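## Task

A free-standing wooden chest with seven shallow drawers sits on the table, and its third drawer up from the bottom contains three small round tea tins. Open that drawer and put one tin on the table so that it rests entirely on the table top, upright or on its side. Success requires, at the end: the two other tins still inside that drawer, all seven drawers closed, the chest still in its original spot, nothing in motion, and nothing that stays in place only because the robot holds it. Release everything and move the hand away before finishing.

## Robot and tools

Robot: a single arm on a base, ending in a five-finger right hand. There is only one arm, so every call carries one row of numbers for it.

Frames. The scene frame has its origin on the table top straight under the arm's base, with +z up and +y to the left when facing along +x. Positions are in metres; orientation is a wxyz quaternion. The hand point sits 0.05 m in front of the palm, where a pinch closes. Its own axes: +z runs along the straightened fingers (fingertips about 0.06 to 0.07 m past the point), +y leaves the palm face, +x crosses the palm toward the little finger. A wrist bracket on the little-finger side juts 0.03 m beyond the point along +y and 0.11 m across the palm; it can collide with the chest.

The row (14 numbers, each in -1..1): dx, dy, dz, rx, ry, rz, little, ring, middle, index, thumb_bend, thumb_turn, force_limit, speed. The first six are an offset, not a pose: they are expressed in the hand point's own axes and measured from where the hand point was at the start of the action (for the first action of a call, from the last pose a result reported). A value of 1.0 equals 0.6 m of travel or 180 degrees; rx, ry, rz form one rotation vector. In a multi-row action every row is relative to that same starting pose, not to the row before. Finger numbers are targets: +1 straight/open, -1 fully curled. thumb_turn +1 puts the thumb beside the palm, -1 in front of it. A pinch is roughly index -0.22, thumb_bend -0.75, thumb_turn -0.57. force_limit maps -1..+1 to about 0..10 N at the fingertip (0..15 N for the two thumb motors) and only stops closing motion. speed maps -1..+1 from nearly still to full speed (whole finger travel in 0.6 s); close at -0.9 or slower for a gentle grip.

execute_actions(actions): a list of actions; each action is a table of up to 15 rows, one per 1/30 s step, the last row held if the table is short. An empty list just returns state and images. Each step's command is clipped to within 100 mm and 16 degrees of the measured pose, so big offsets need several actions.

move(target, speed, stop_force, blocking): target is one 14-number row as above, its offsets counted from the pose shown in the latest result of this scene. The hand point travels a straight line toward it in 0.5 to 10 s. speed is in m/s, 0.002 to 0.5 (default 0.25); turning rate is capped at twice that in rad/s. stop_force, in N from 9 to 40, ends the path when the wrist sensor feels that much extra push against the motion; with a very slow speed you may then aim well beyond the contact. It is not reliable on moves that also rotate, and it should be left out when backing away from something you are touching. blocking=false returns after 0.5 s while the arm keeps going; it cannot be combined with stop_force, and other motion commands are refused until wait or stop shows the end.

wait(seconds): 0 to 10, lets time run holding the last command. stop(): brakes a running move. zoom_image(camera, region): enlarges a rectangle [x0, y0, x1, y1] in pixels, at most 504 by 504, of one camera. Cameras: cam_head_left, cam_head_right, cam_high, cam_low, cam_wrist, each 896x504. show_instructions(): shows the reference images. finished_scene(scene): ends scene 1 or 2 irreversibly and reports success; the next scene's task appears then.

Results. The state line gives end_effector_position, end_effector_quat_wxyz and velocities in the scene frame; hand_measured, hand_stopped_by (moving, target, force, stalled, fault) and hand_load_n list the six hand motors in row order. A load near 0 means the grip is gone. "Hand target" is where the controller is steering. "Wrist force" and "Wrist torque" are in the hand's axes, noisy, offset by a few N and saturating near 50 N. A move adds a "move:" line: done, off_target, moving, held, fault or contact (stop_force triggered), plus limits such as paced or held, and the remaining distance. "pose unreachable" means the clearance check altered the command.

Cautions. The arm is stiff: pressing past a firm contact, especially quickly, can trip a fault that halts everything for 10 s. Limits are 141 N m for the first three joints, 26.3 N m for the wrists, and 150 N of external force anywhere. Approach drawer fronts slowly, ideally with stop_force. The chest is loose, so pull and push drawers gently to avoid sliding or tipping it. Don't drop tins, slam drawers or send anything off the table. Loose objects may be nudged briefly. Holding loads heats motors. Before finishing, open the hand, retreat, and check that everything has stopped moving.

Each tool is called after "Call:" by a JSON object that holds its "api" and its "payload".

Reference images:

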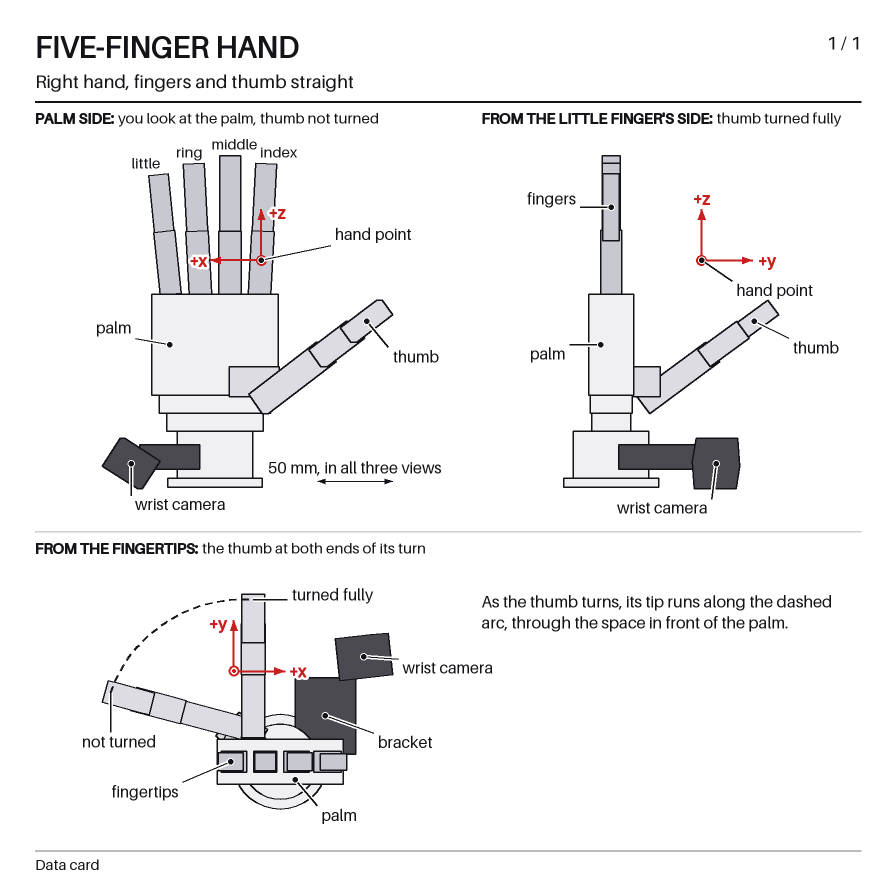

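## Session

Call:
{"api": "execute_actions", "payload": {"actions": []}}

Scene clock: 0.00 s.
end_effector_position=(+0.6136, -0.0782, +0.2807) hand_measured=(+1.000, +1.000, +1.000, +1.000, +1.000, +1.000) hand_load_n=(+0.0, +0.0, +0.0, +0.0, +0.0, +0.0) hand_stopped_by=(target, target, target, target, target, target) hand_force_limit=0.00 hand_speed=-0.80 end_effector_quat_wxyz=(+0.068, +0.755, +0.451, +0.471) end_effector_velocity=(+0.000, -0.000, +0.000) end_effector_angular_velocity=(-0.001, -0.000, -0.000)
Joint positions: [-0.878 -1.9    2.259 -0.242  0.539  0.39 ]
Joint velocities: [ 0.    -0.    -0.001  0.     0.001 -0.   ]
Joint torques (N m, as the arm reports them, + toward a larger angle): no reading
Wrist force (N, on the end effector, along its own x y z axes, offset not removed): no reading
Wrist torque (N m, same axes, about the end effector's origin, offset not removed): no reading
Hand target: +0.614, -0.078, +0.281; +0.068, +0.755, +0.451, +0.471

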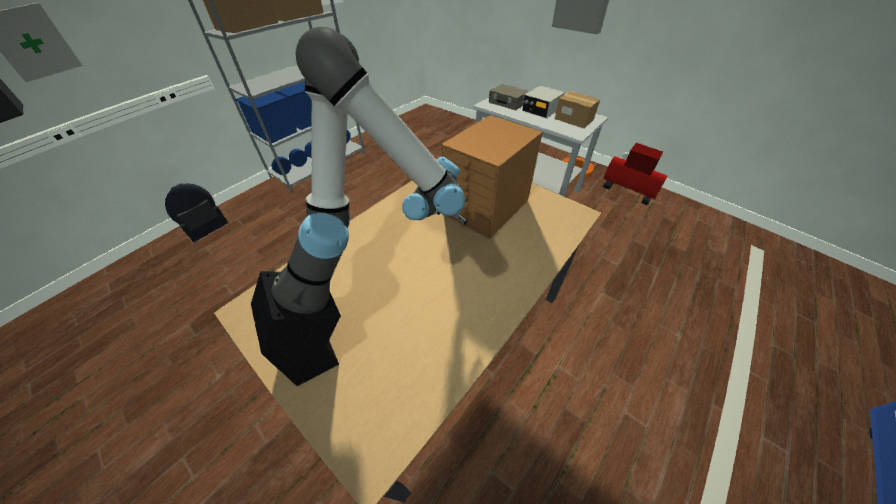

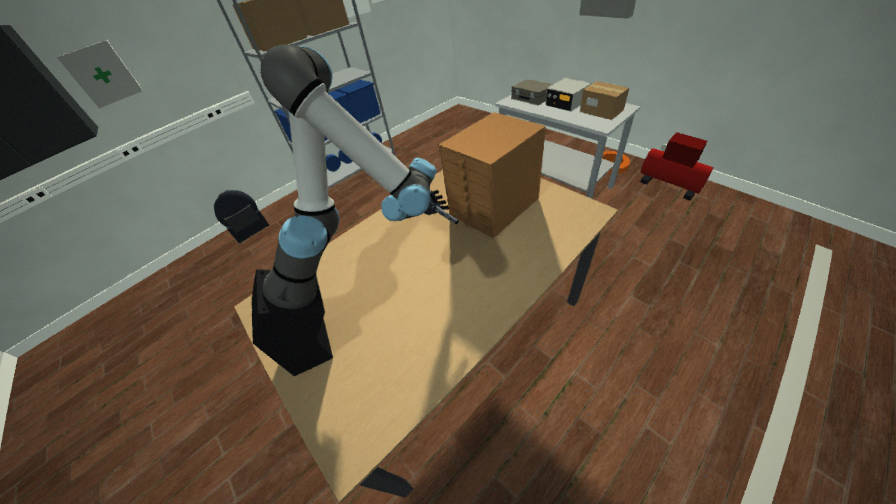

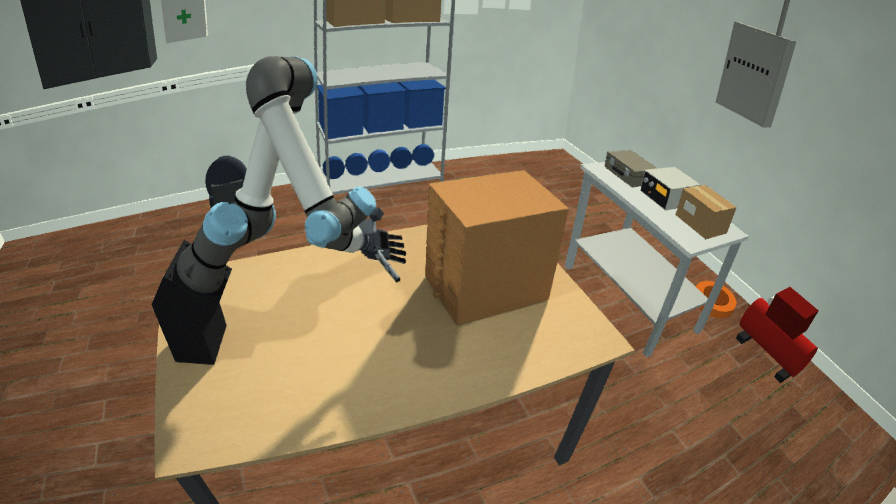

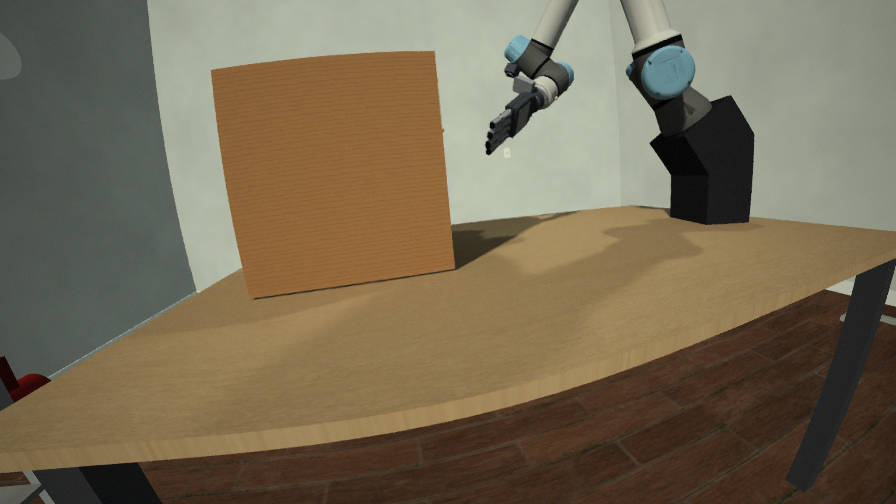

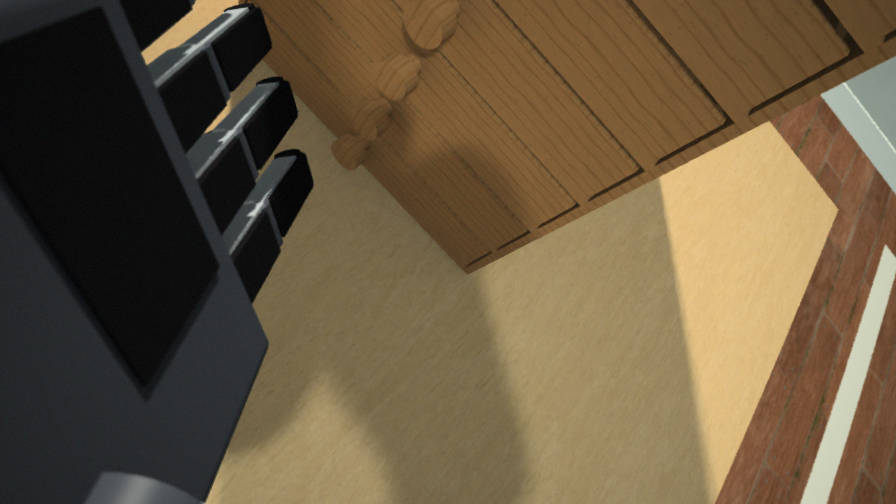

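Call:
{"api": "zoom_image", "payload": {"camera": "cam_high", "region": [340, 150, 600, 340]}}

Call:
{"api": "zoom_image", "payload": {"camera": "cam_head_right", "region": [380, 100, 580, 250]}}

Call:
{"api": "zoom_image", "payload": {"camera": "cam_low", "region": [380, 30, 600, 290]}}

Region (340, 150, 600, 340) of cam_high's 896x504 image, scaled by 1.938, with more detail than that image has; it fills the top 368 rows of this view, and the rest is white.

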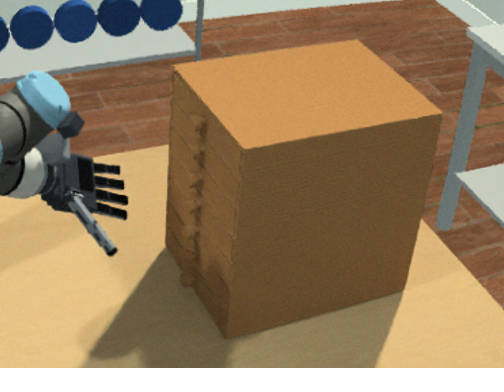

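Region (380, 100, 580, 250) of cam_head_right's 896x504 image, scaled by 2.520, with more detail than that image has; it fills the top 378 rows of this view, and the rest is white.

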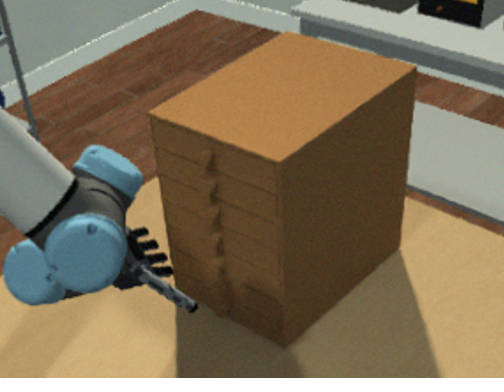

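Region (380, 30, 600, 290) of cam_low's 896x504 image, scaled by 1.938, with more detail than that image has; it fills the left 426 columns of this view, and the rest is white.

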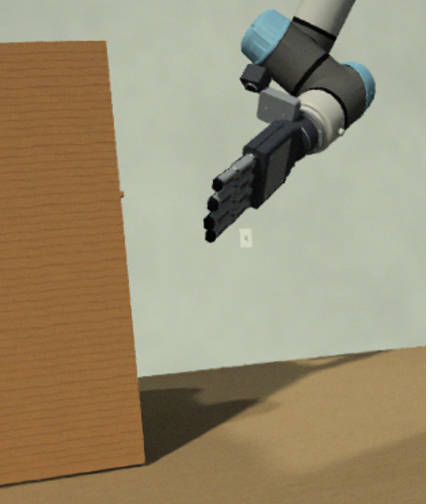

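Call:
{"api": "move", "payload": {"target": [-0.055,-0.174,0.163,0.1317,0.2367,0.1438,-1,-1,-1,0.5,0.2,-0.57,0,0.5]}}

Scene clock: 14.50 s.
end_effector_position=(+0.6194, -0.0104, +0.1507) hand_measured=(-1.000, -1.000, -1.000, +0.500, +0.200, -0.570) hand_load_n=(+0.0, +0.0, +0.0, +0.0, +0.0, +0.0) hand_stopped_by=(target, target, target, target, target, target) hand_force_limit=0.00 hand_speed=0.50 end_effector_quat_wxyz=(-0.353, +0.612, +0.354, +0.612) end_effector_velocity=(+0.000, +0.001, -0.001) end_effector_angular_velocity=(+0.015, -0.006, -0.007)
Joint positions: [-0.83  -1.11   1.831 -0.234 -0.269  0.47 ]
Joint velocities: [ 0.004  0.026 -0.015  0.049 -0.008 -0.056]
Joint torques (N m, as the arm reports them, + toward a larger angle): [ 11.74 -33.81 -10.42   3.02  -4.83  -1.63]
Wrist force (N, on the end effector, along its own x y z axes, offset not removed): [-2.8 1.1 1.6]
Wrist torque (N m, same axes, about the end effector's origin, offset not removed): [0.23 0.43 -0.10]
Hand target: +0.619, -0.010, +0.150; -0.353, +0.612, +0.353, +0.613
Off the commanded pose: 0.000 m, 0 deg.
move: done
camera_calibration (this result's frames):
cam_wrist: T_world_to_cam=[[0.869086, -0.473179, -0.144193, -0.515272], [-0.375461, -0.441229, -0.815074, 0.349746], [0.322054, 0.762509, -0.561126, 0.0240236], [0, 0, 0, 1]] pos_world=[0.571395, -0.107816, 0.224251]

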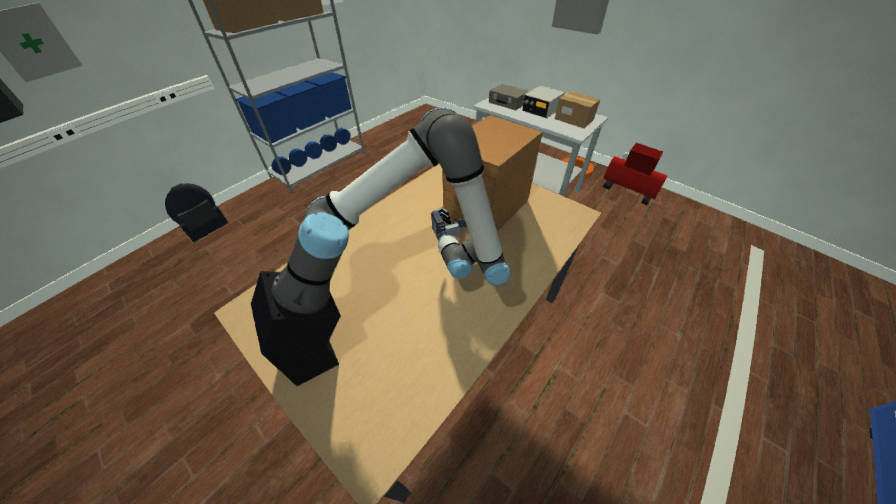

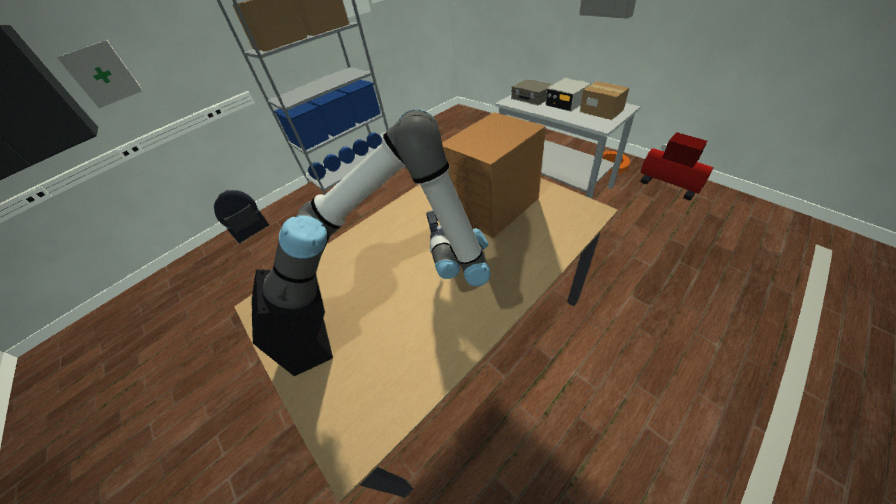

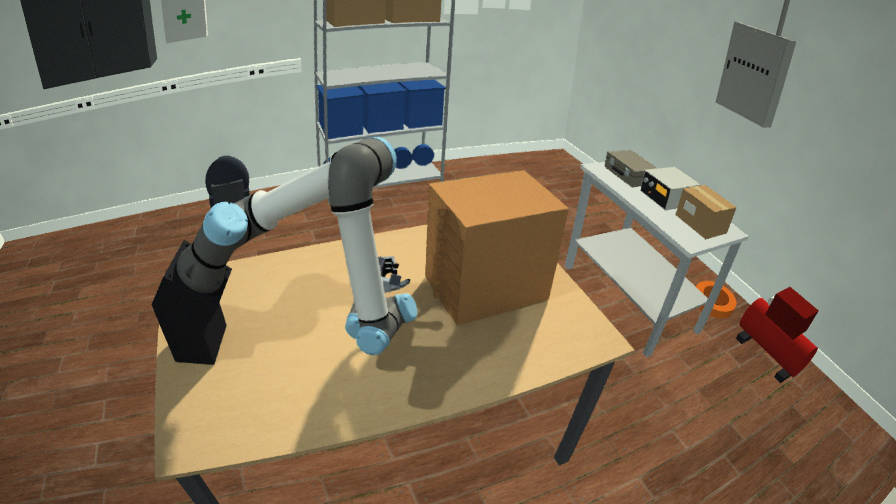

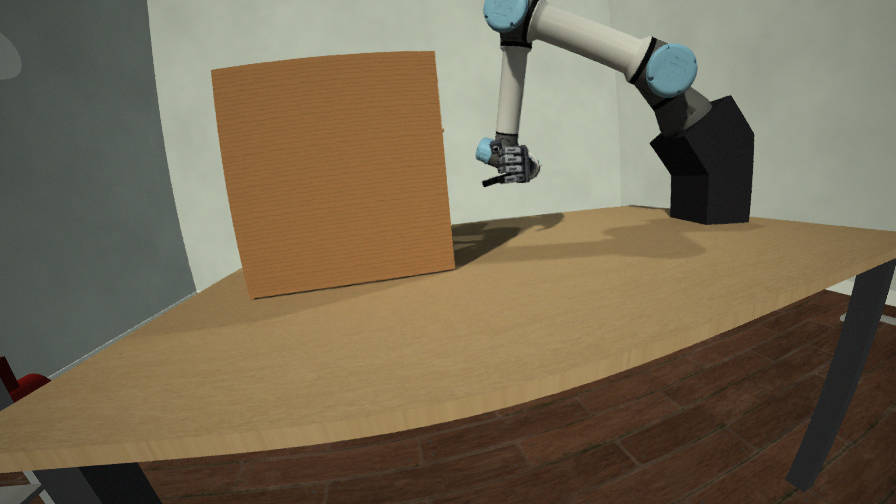

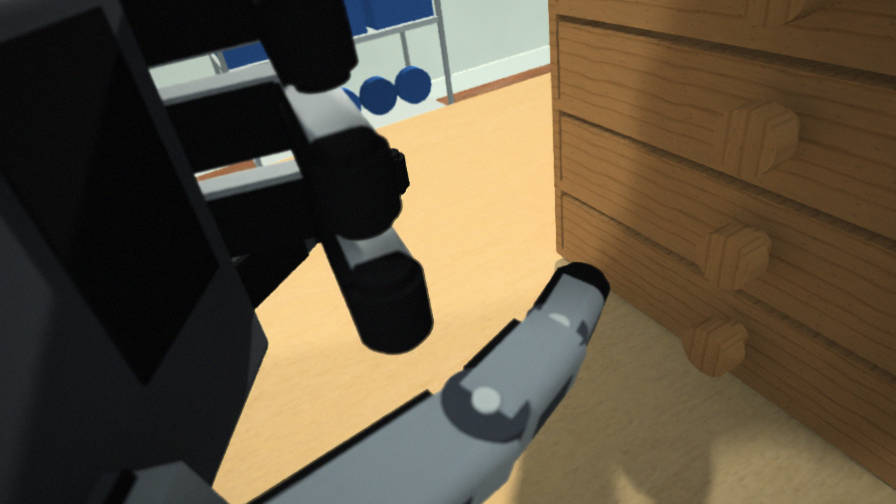

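Call:
{"api": "move", "payload": {"target": [-0.025,0.113,0.075,0,0,0,-1,-1,-1,0.4,-0.6,-0.57,0,0.5], "speed": 0.15}}

Call:
{"api": "zoom_image", "payload": {"camera": "cam_high", "region": [360, 200, 520, 340]}}

Scene clock: 20.13 s.
end_effector_position=(+0.7003, -0.0055, +0.1355) hand_measured=(-1.000, -1.000, -1.000, +0.400, -0.600, -0.570) hand_load_n=(+0.0, +0.0, +0.0, +0.0, +0.0, +0.0) hand_stopped_by=(target, target, target, target, target, target) hand_force_limit=0.00 hand_speed=0.50 end_effector_quat_wxyz=(-0.355, +0.612, +0.356, +0.610) end_effector_velocity=(+0.002, +0.000, -0.001) end_effector_angular_velocity=(+0.009, -0.008, -0.028)
Joint positions: [-0.721 -0.966  1.524  0.177 -0.179  0.215]
Joint velocities: [ 0.006  0.048 -0.027  0.171 -0.001 -0.192]
Joint torques (N m, as the arm reports them, + toward a larger angle): [ 12.17 -39.64 -11.11   3.59  -0.89  -1.83]
Wrist force (N, on the end effector, along its own x y z axes, offset not removed): [-2.3 2.2 1.0]
Wrist torque (N m, same axes, about the end effector's origin, offset not removed): [0.32 0.37 -0.05]
Hand target: +0.701, -0.005, +0.136; -0.354, +0.612, +0.355, +0.612
Off the commanded pose: 0.000 m, 0 deg.
move: done
camera_calibration (this result's frames):
cam_wrist: T_world_to_cam=[[0.871586, -0.468331, -0.144926, -0.587027], [-0.374298, -0.444794, -0.81367, 0.368956], [0.316605, 0.763429, -0.562972, -0.0102411], [0, 0, 0, 1]] pos_world=[0.652986, -0.102995, 0.209368]

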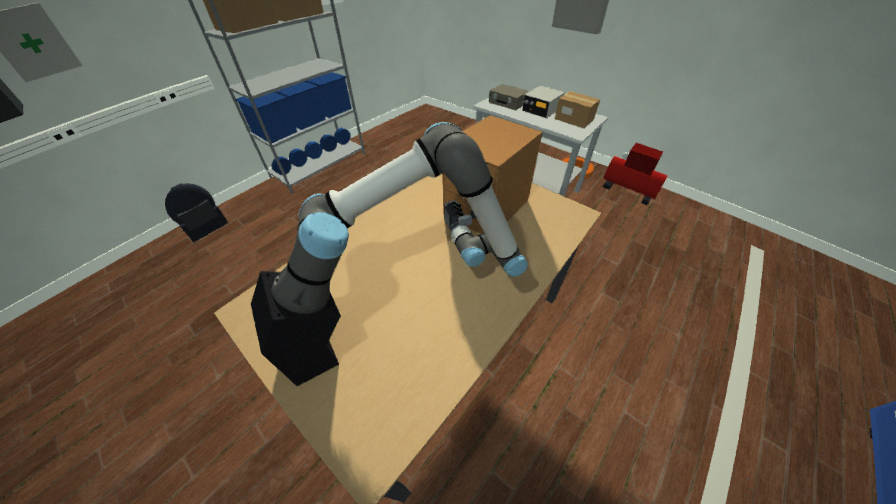

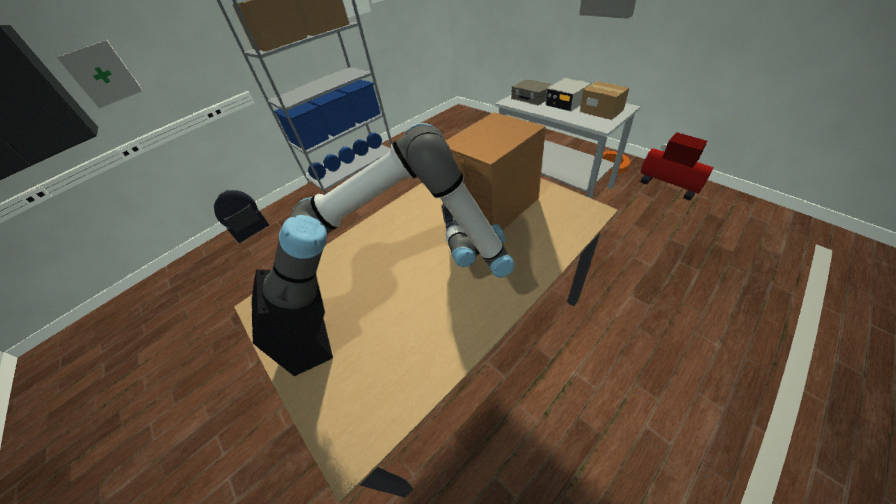

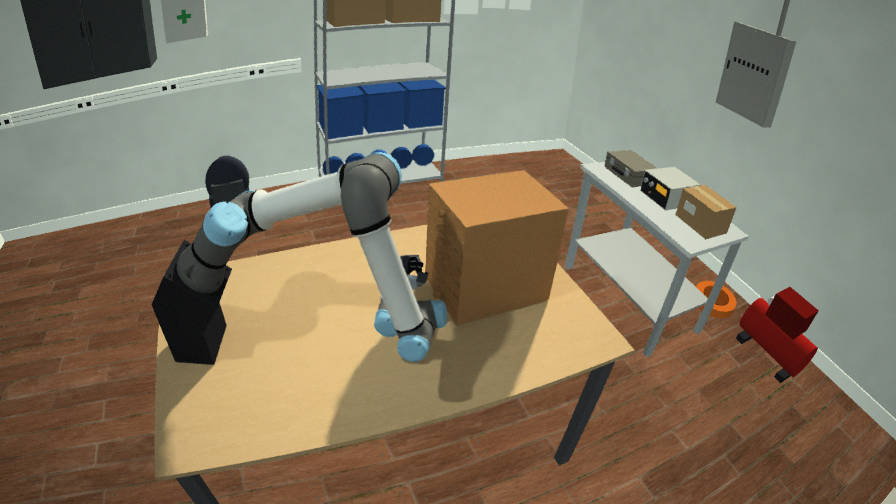

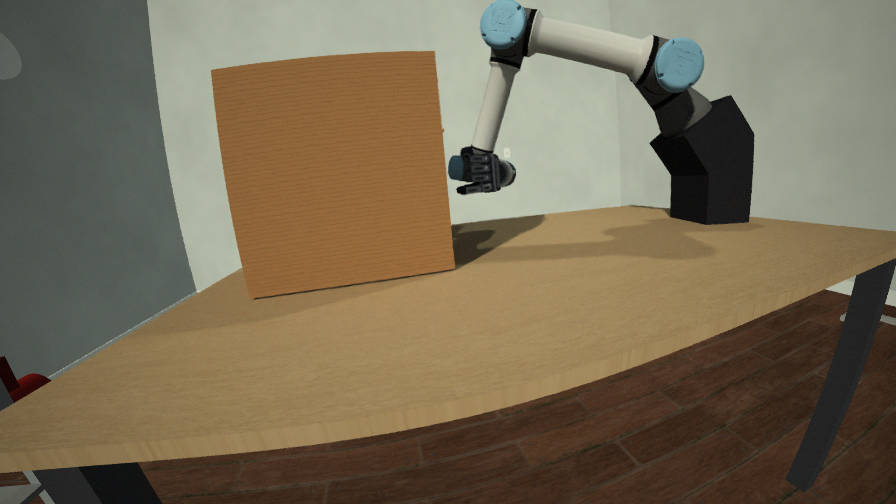

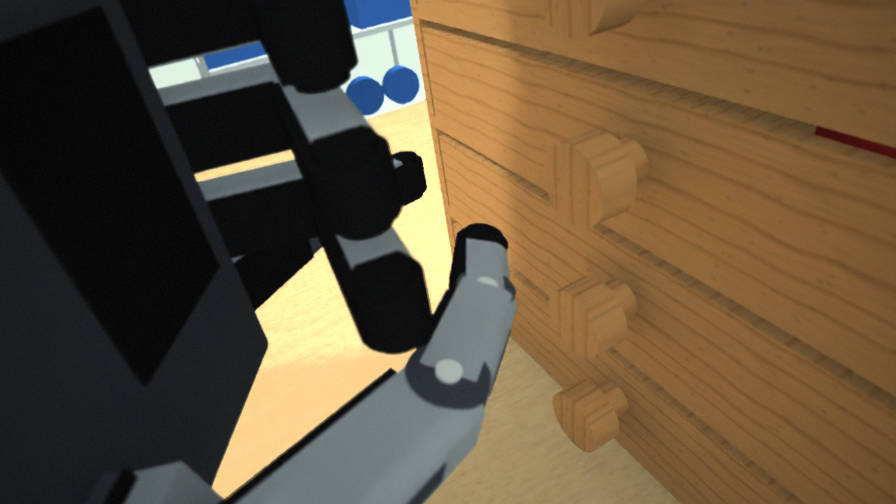

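Region (360, 200, 520, 340) of cam_high's 896x504 image, scaled by 3.150, with more detail than that image has; it fills the top 441 rows of this view, and the rest is white.

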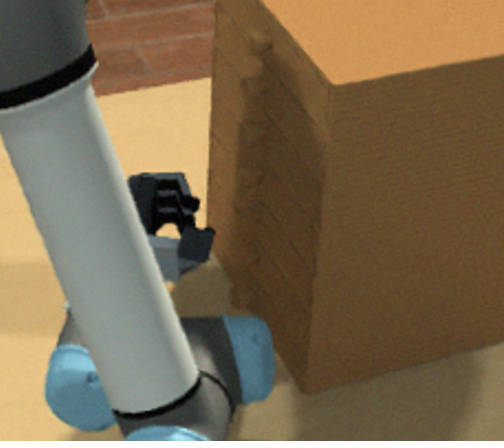

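Call:
{"api": "move", "payload": {"target": [-0.004,0.02,0.032,0,0,0,-1,-1,-1,0.4,-0.4,-0.57,0,0.5], "speed": 0.05}}

Scene clock: 24.40 s.
end_effector_position=(+0.7199, +0.0051, +0.1331) hand_measured=(-1.000, -1.000, -1.000, +0.400, -0.400, -0.570) hand_load_n=(+0.0, +0.0, +0.0, +0.0, +0.0, +0.0) hand_stopped_by=(target, target, target, target, target, target) hand_force_limit=0.00 hand_speed=0.50 end_effector_quat_wxyz=(-0.356, +0.612, +0.357, +0.610) end_effector_velocity=(+0.002, +0.001, -0.001) end_effector_angular_velocity=(+0.002, -0.001, -0.011)
Joint positions: [-0.684 -0.913  1.441  0.354 -0.153  0.067]
Joint velocities: [ 0.006  0.024 -0.016  0.094  0.003 -0.102]
Joint torques (N m, as the arm reports them, + toward a larger angle): [ 12.09 -41.79 -12.58   3.09   1.06  -2.13]
Wrist force (N, on the end effector, along its own x y z axes, offset not removed): [-3.1 1.7 -0.7]
Wrist torque (N m, same axes, about the end effector's origin, offset not removed): [0.33 0.57 -0.07]
Hand target: +0.720, +0.005, +0.133; -0.355, +0.612, +0.356, +0.610
Off the commanded pose: 0.000 m, 0 deg.
move: done
camera_calibration (this result's frames):
cam_wrist: T_world_to_cam=[[0.87268, -0.466218, -0.145153, -0.600293], [-0.373496, -0.445859, -0.813456, 0.37839], [0.31453, 0.764101, -0.563223, -0.0243595], [0, 0, 0, 1]] pos_world=[0.672853, -0.092546, 0.20695]

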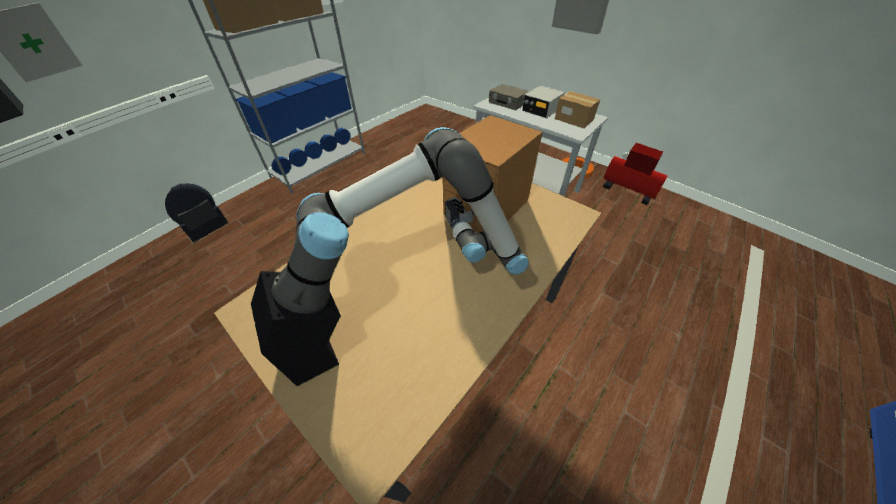

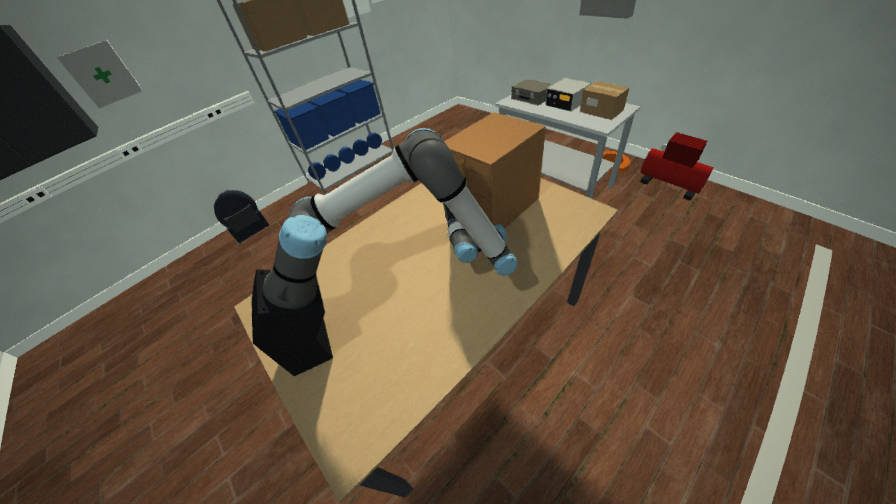

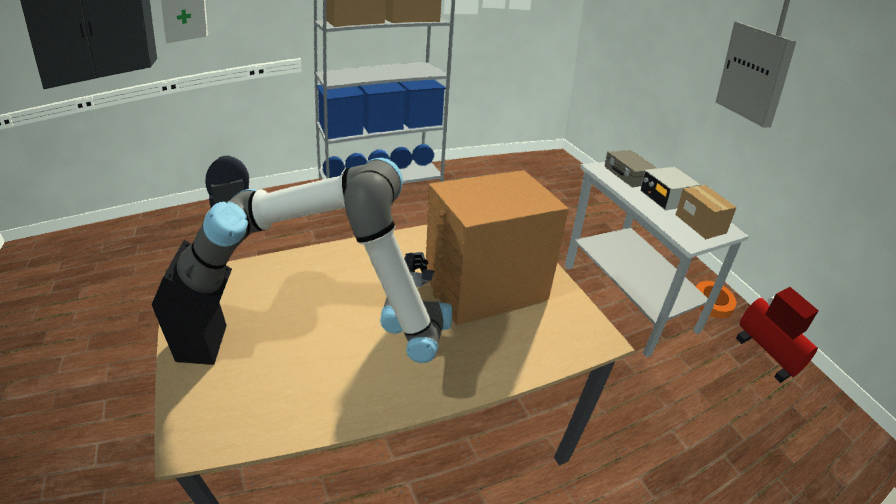

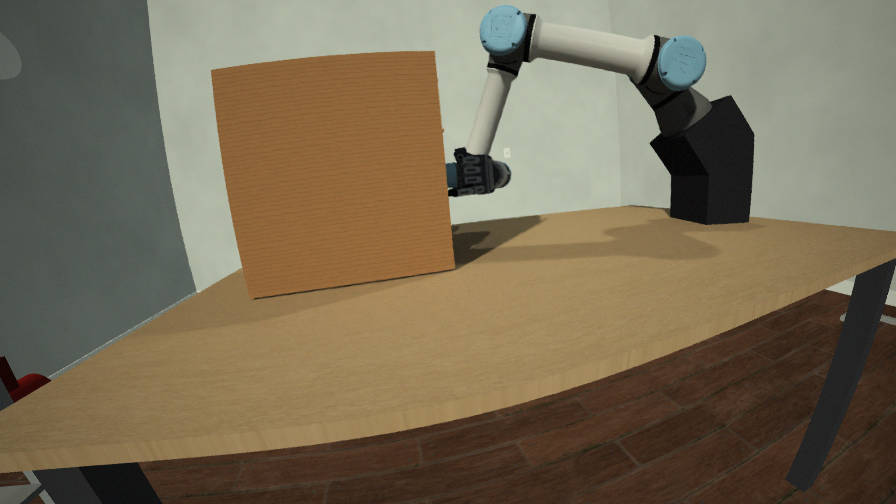

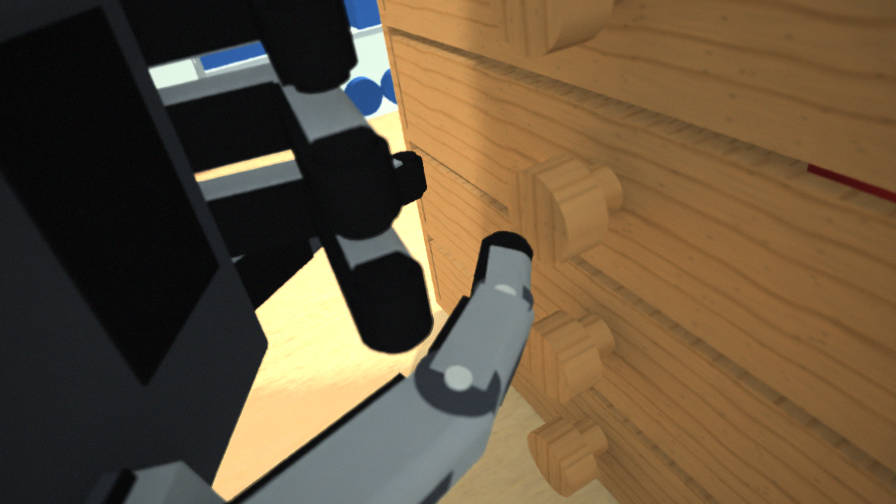

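Call:
{"api": "move", "payload": {"target": [0,0.0167,-0.029,0,0,0,-1,-1,-1,0.4,-0.4,-0.57,0,0.5], "speed": 0.05}}

Call:
{"api": "move", "payload": {"target": [0,0.0289,0.0167,0,0,0,-1,-1,-1,0.4,-0.4,-0.57,0,0.5], "speed": 0.02, "stop_force": 9}}

Scene clock: 28.80 s.
end_effector_position=(+0.7200, -0.0146, +0.1331) hand_measured=(-1.000, -1.000, -1.000, +0.400, -0.400, -0.570) hand_load_n=(+0.0, +0.0, +0.0, +0.0, +0.0, +0.0) hand_stopped_by=(target, target, target, target, target, target) hand_force_limit=0.00 hand_speed=0.50 end_effector_quat_wxyz=(-0.355, +0.612, +0.356, +0.610) end_effector_velocity=(-0.000, -0.004, +0.000) end_effector_angular_velocity=(-0.001, +0.000, +0.007)
Joint positions: [-0.715 -0.936  1.442  0.244 -0.175  0.199]
Joint velocities: [-0.007 -0.013  0.004 -0.057 -0.005  0.065]
Joint torques (N m, as the arm reports them, + toward a larger angle): [ -7.61 -52.73   1.07   0.6   -4.91   1.4 ]
Wrist force (N, on the end effector, along its own x y z axes, offset not removed): [-2.1 1.8 0.9]
Wrist torque (N m, same axes, about the end effector's origin, offset not removed): [0.26 0.31 0.04]
Hand target: +0.720, -0.015, +0.133; -0.356, +0.612, +0.357, +0.610
Off the commanded pose: 0.000 m, 0 deg.
move: done
camera_calibration (this result's frames):
cam_wrist: T_world_to_cam=[[0.872081, -0.46739, -0.14499, -0.609238], [-0.373917, -0.445294, -0.813572, 0.370032], [0.315692, 0.763715, -0.563097, -0.0101909], [0, 0, 0, 1]] pos_world=[0.672883, -0.112195, 0.206976]

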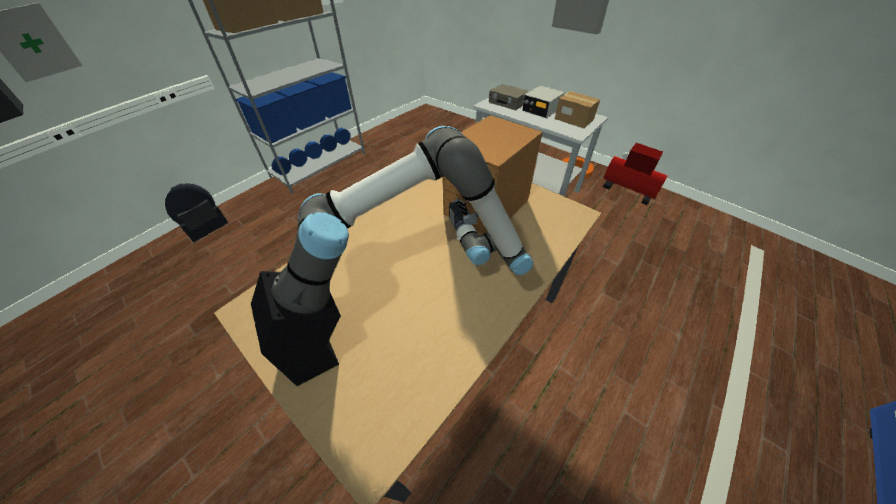

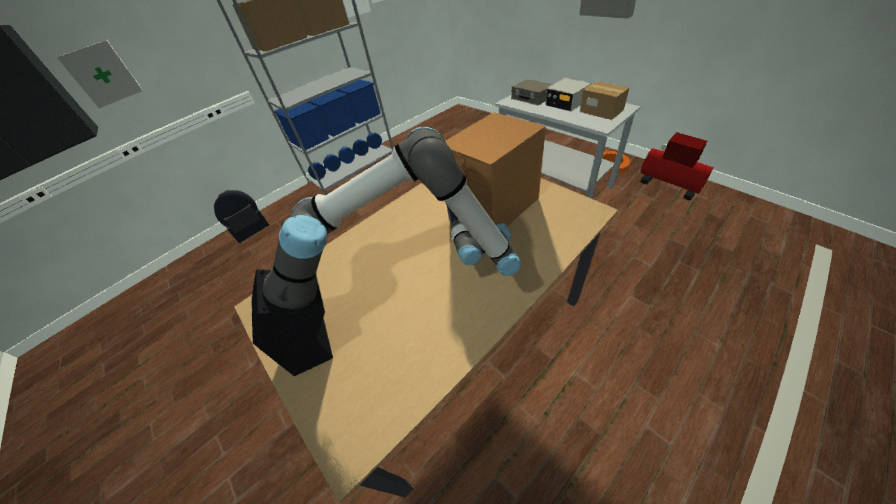

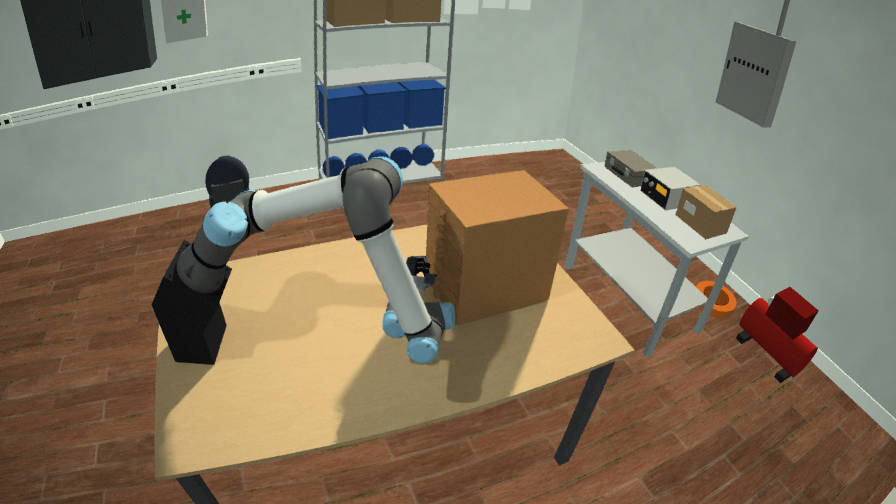

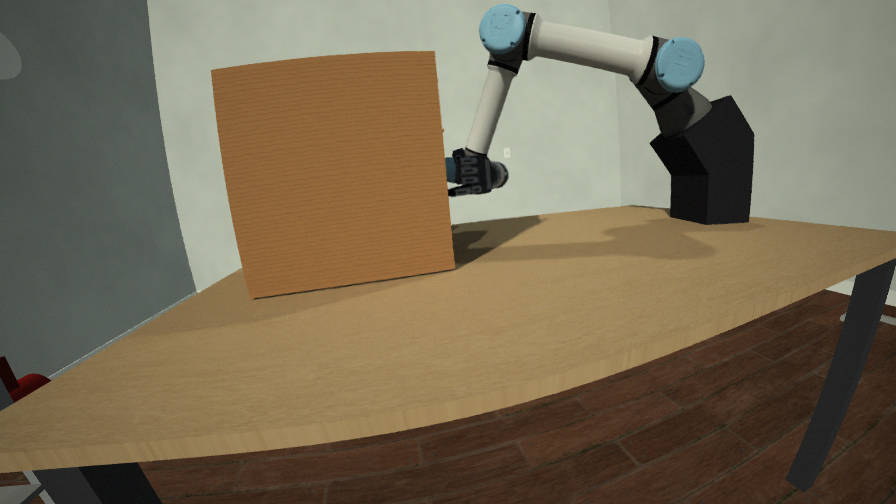

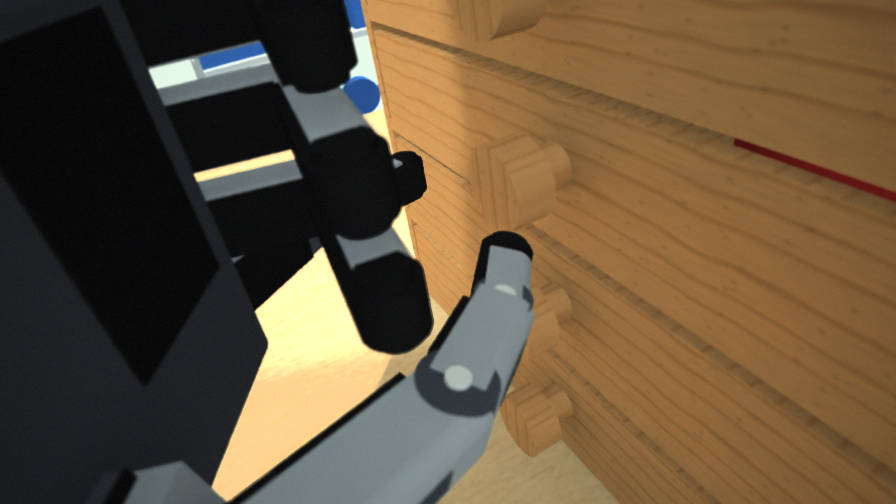

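Scene clock: 30.13 s.
end_effector_position=(+0.7397, -0.0145, +0.1331) hand_measured=(-1.000, -1.000, -1.000, +0.400, -0.400, -0.570) hand_load_n=(+0.0, +0.0, +0.0, +0.0, +0.0, +0.0) hand_stopped_by=(target, target, target, target, target, target) hand_force_limit=0.00 hand_speed=0.50 end_effector_quat_wxyz=(-0.356, +0.612, +0.357, +0.610) end_effector_velocity=(+0.003, -0.001, -0.000) end_effector_angular_velocity=(-0.001, -0.002, -0.005)
Joint positions: [-0.696 -0.899  1.36   0.363 -0.161  0.124]
Joint velocities: [ 0.002  0.011 -0.013  0.041  0.002 -0.04 ]
Joint torques (N m, as the arm reports them, + toward a larger angle): [ 12.85 -42.06 -12.91   3.39   0.8   -1.81]
Wrist force (N, on the end effector, along its own x y z axes, offset not removed): [-1.6 1.4 1.5]
Wrist torque (N m, same axes, about the end effector's origin, offset not removed): [0.21 0.33 0.00]
Hand target: +0.740, -0.014, +0.133; -0.355, +0.612, +0.356, +0.610
Off the commanded pose: 0.000 m, 0 deg.
move: done
camera_calibration (this result's frames):
cam_wrist: T_world_to_cam=[[0.872451, -0.466672, -0.145072, -0.626619], [-0.373661, -0.445684, -0.813476, 0.377205], [0.31497, 0.763926, -0.563215, -0.015991], [0, 0, 0, 1]] pos_world=[0.692678, -0.112095, 0.206935]

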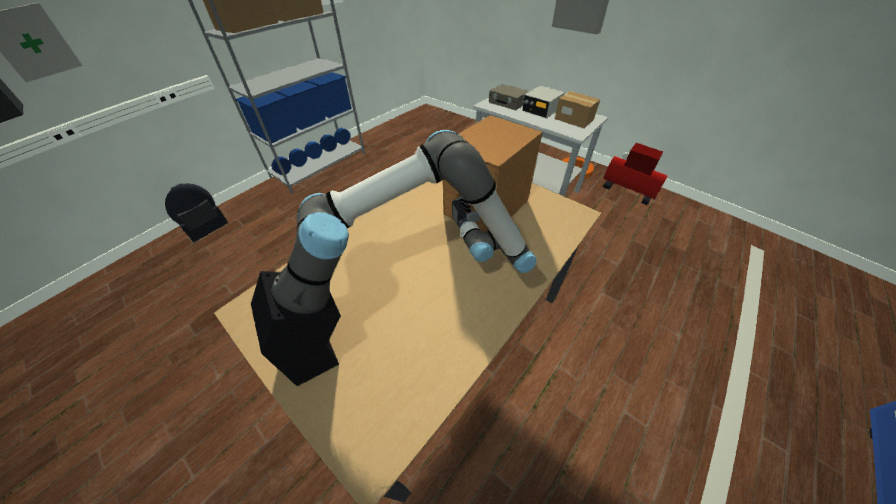

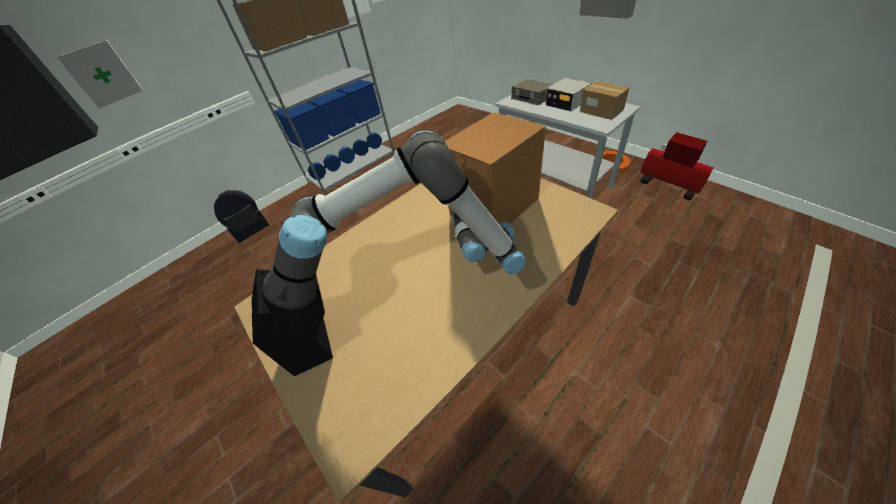

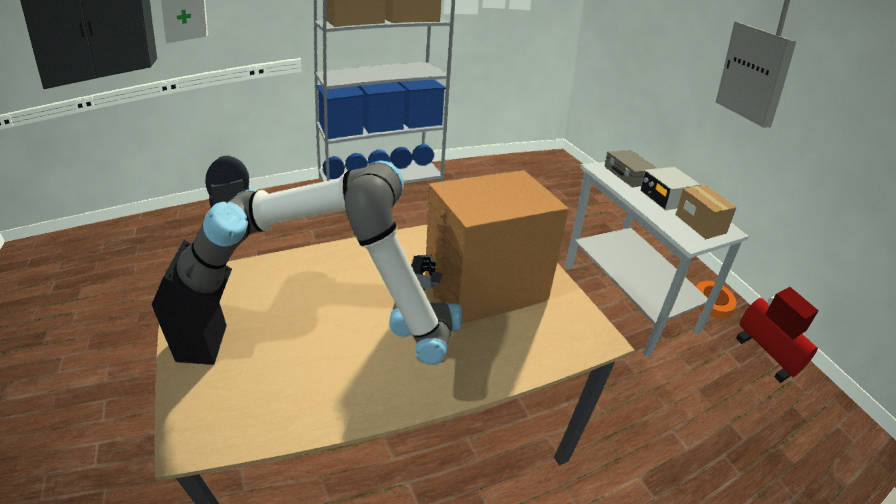

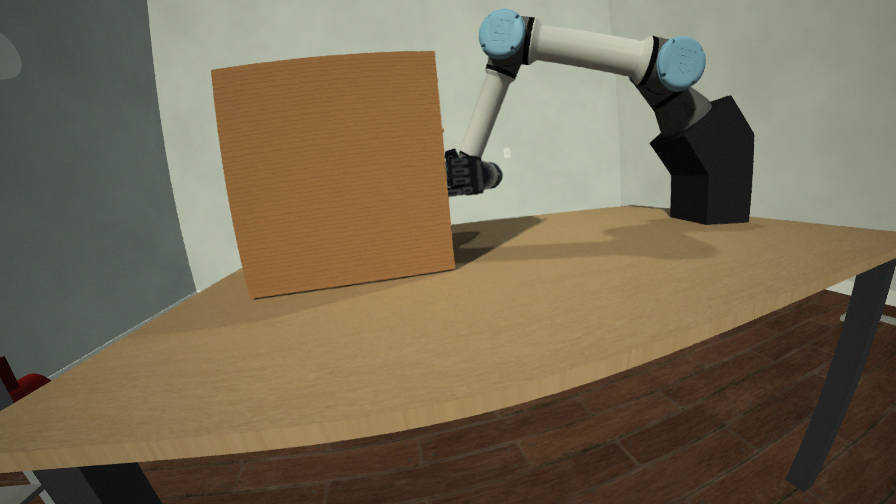

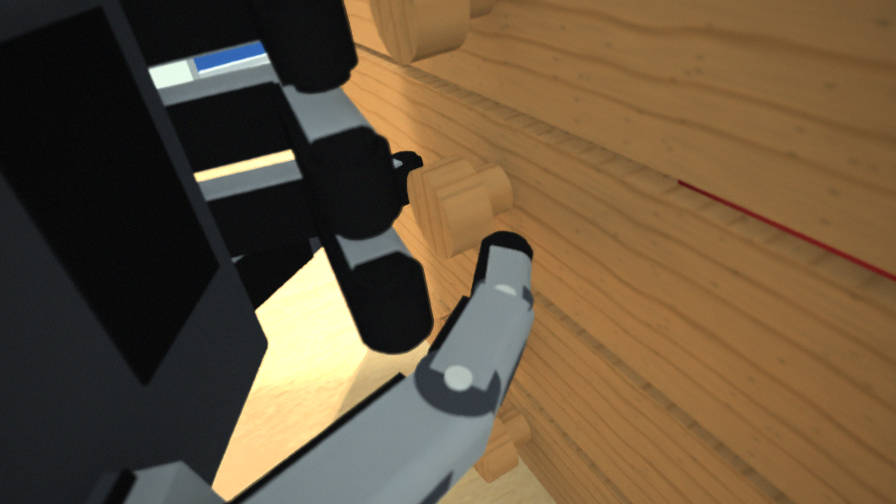

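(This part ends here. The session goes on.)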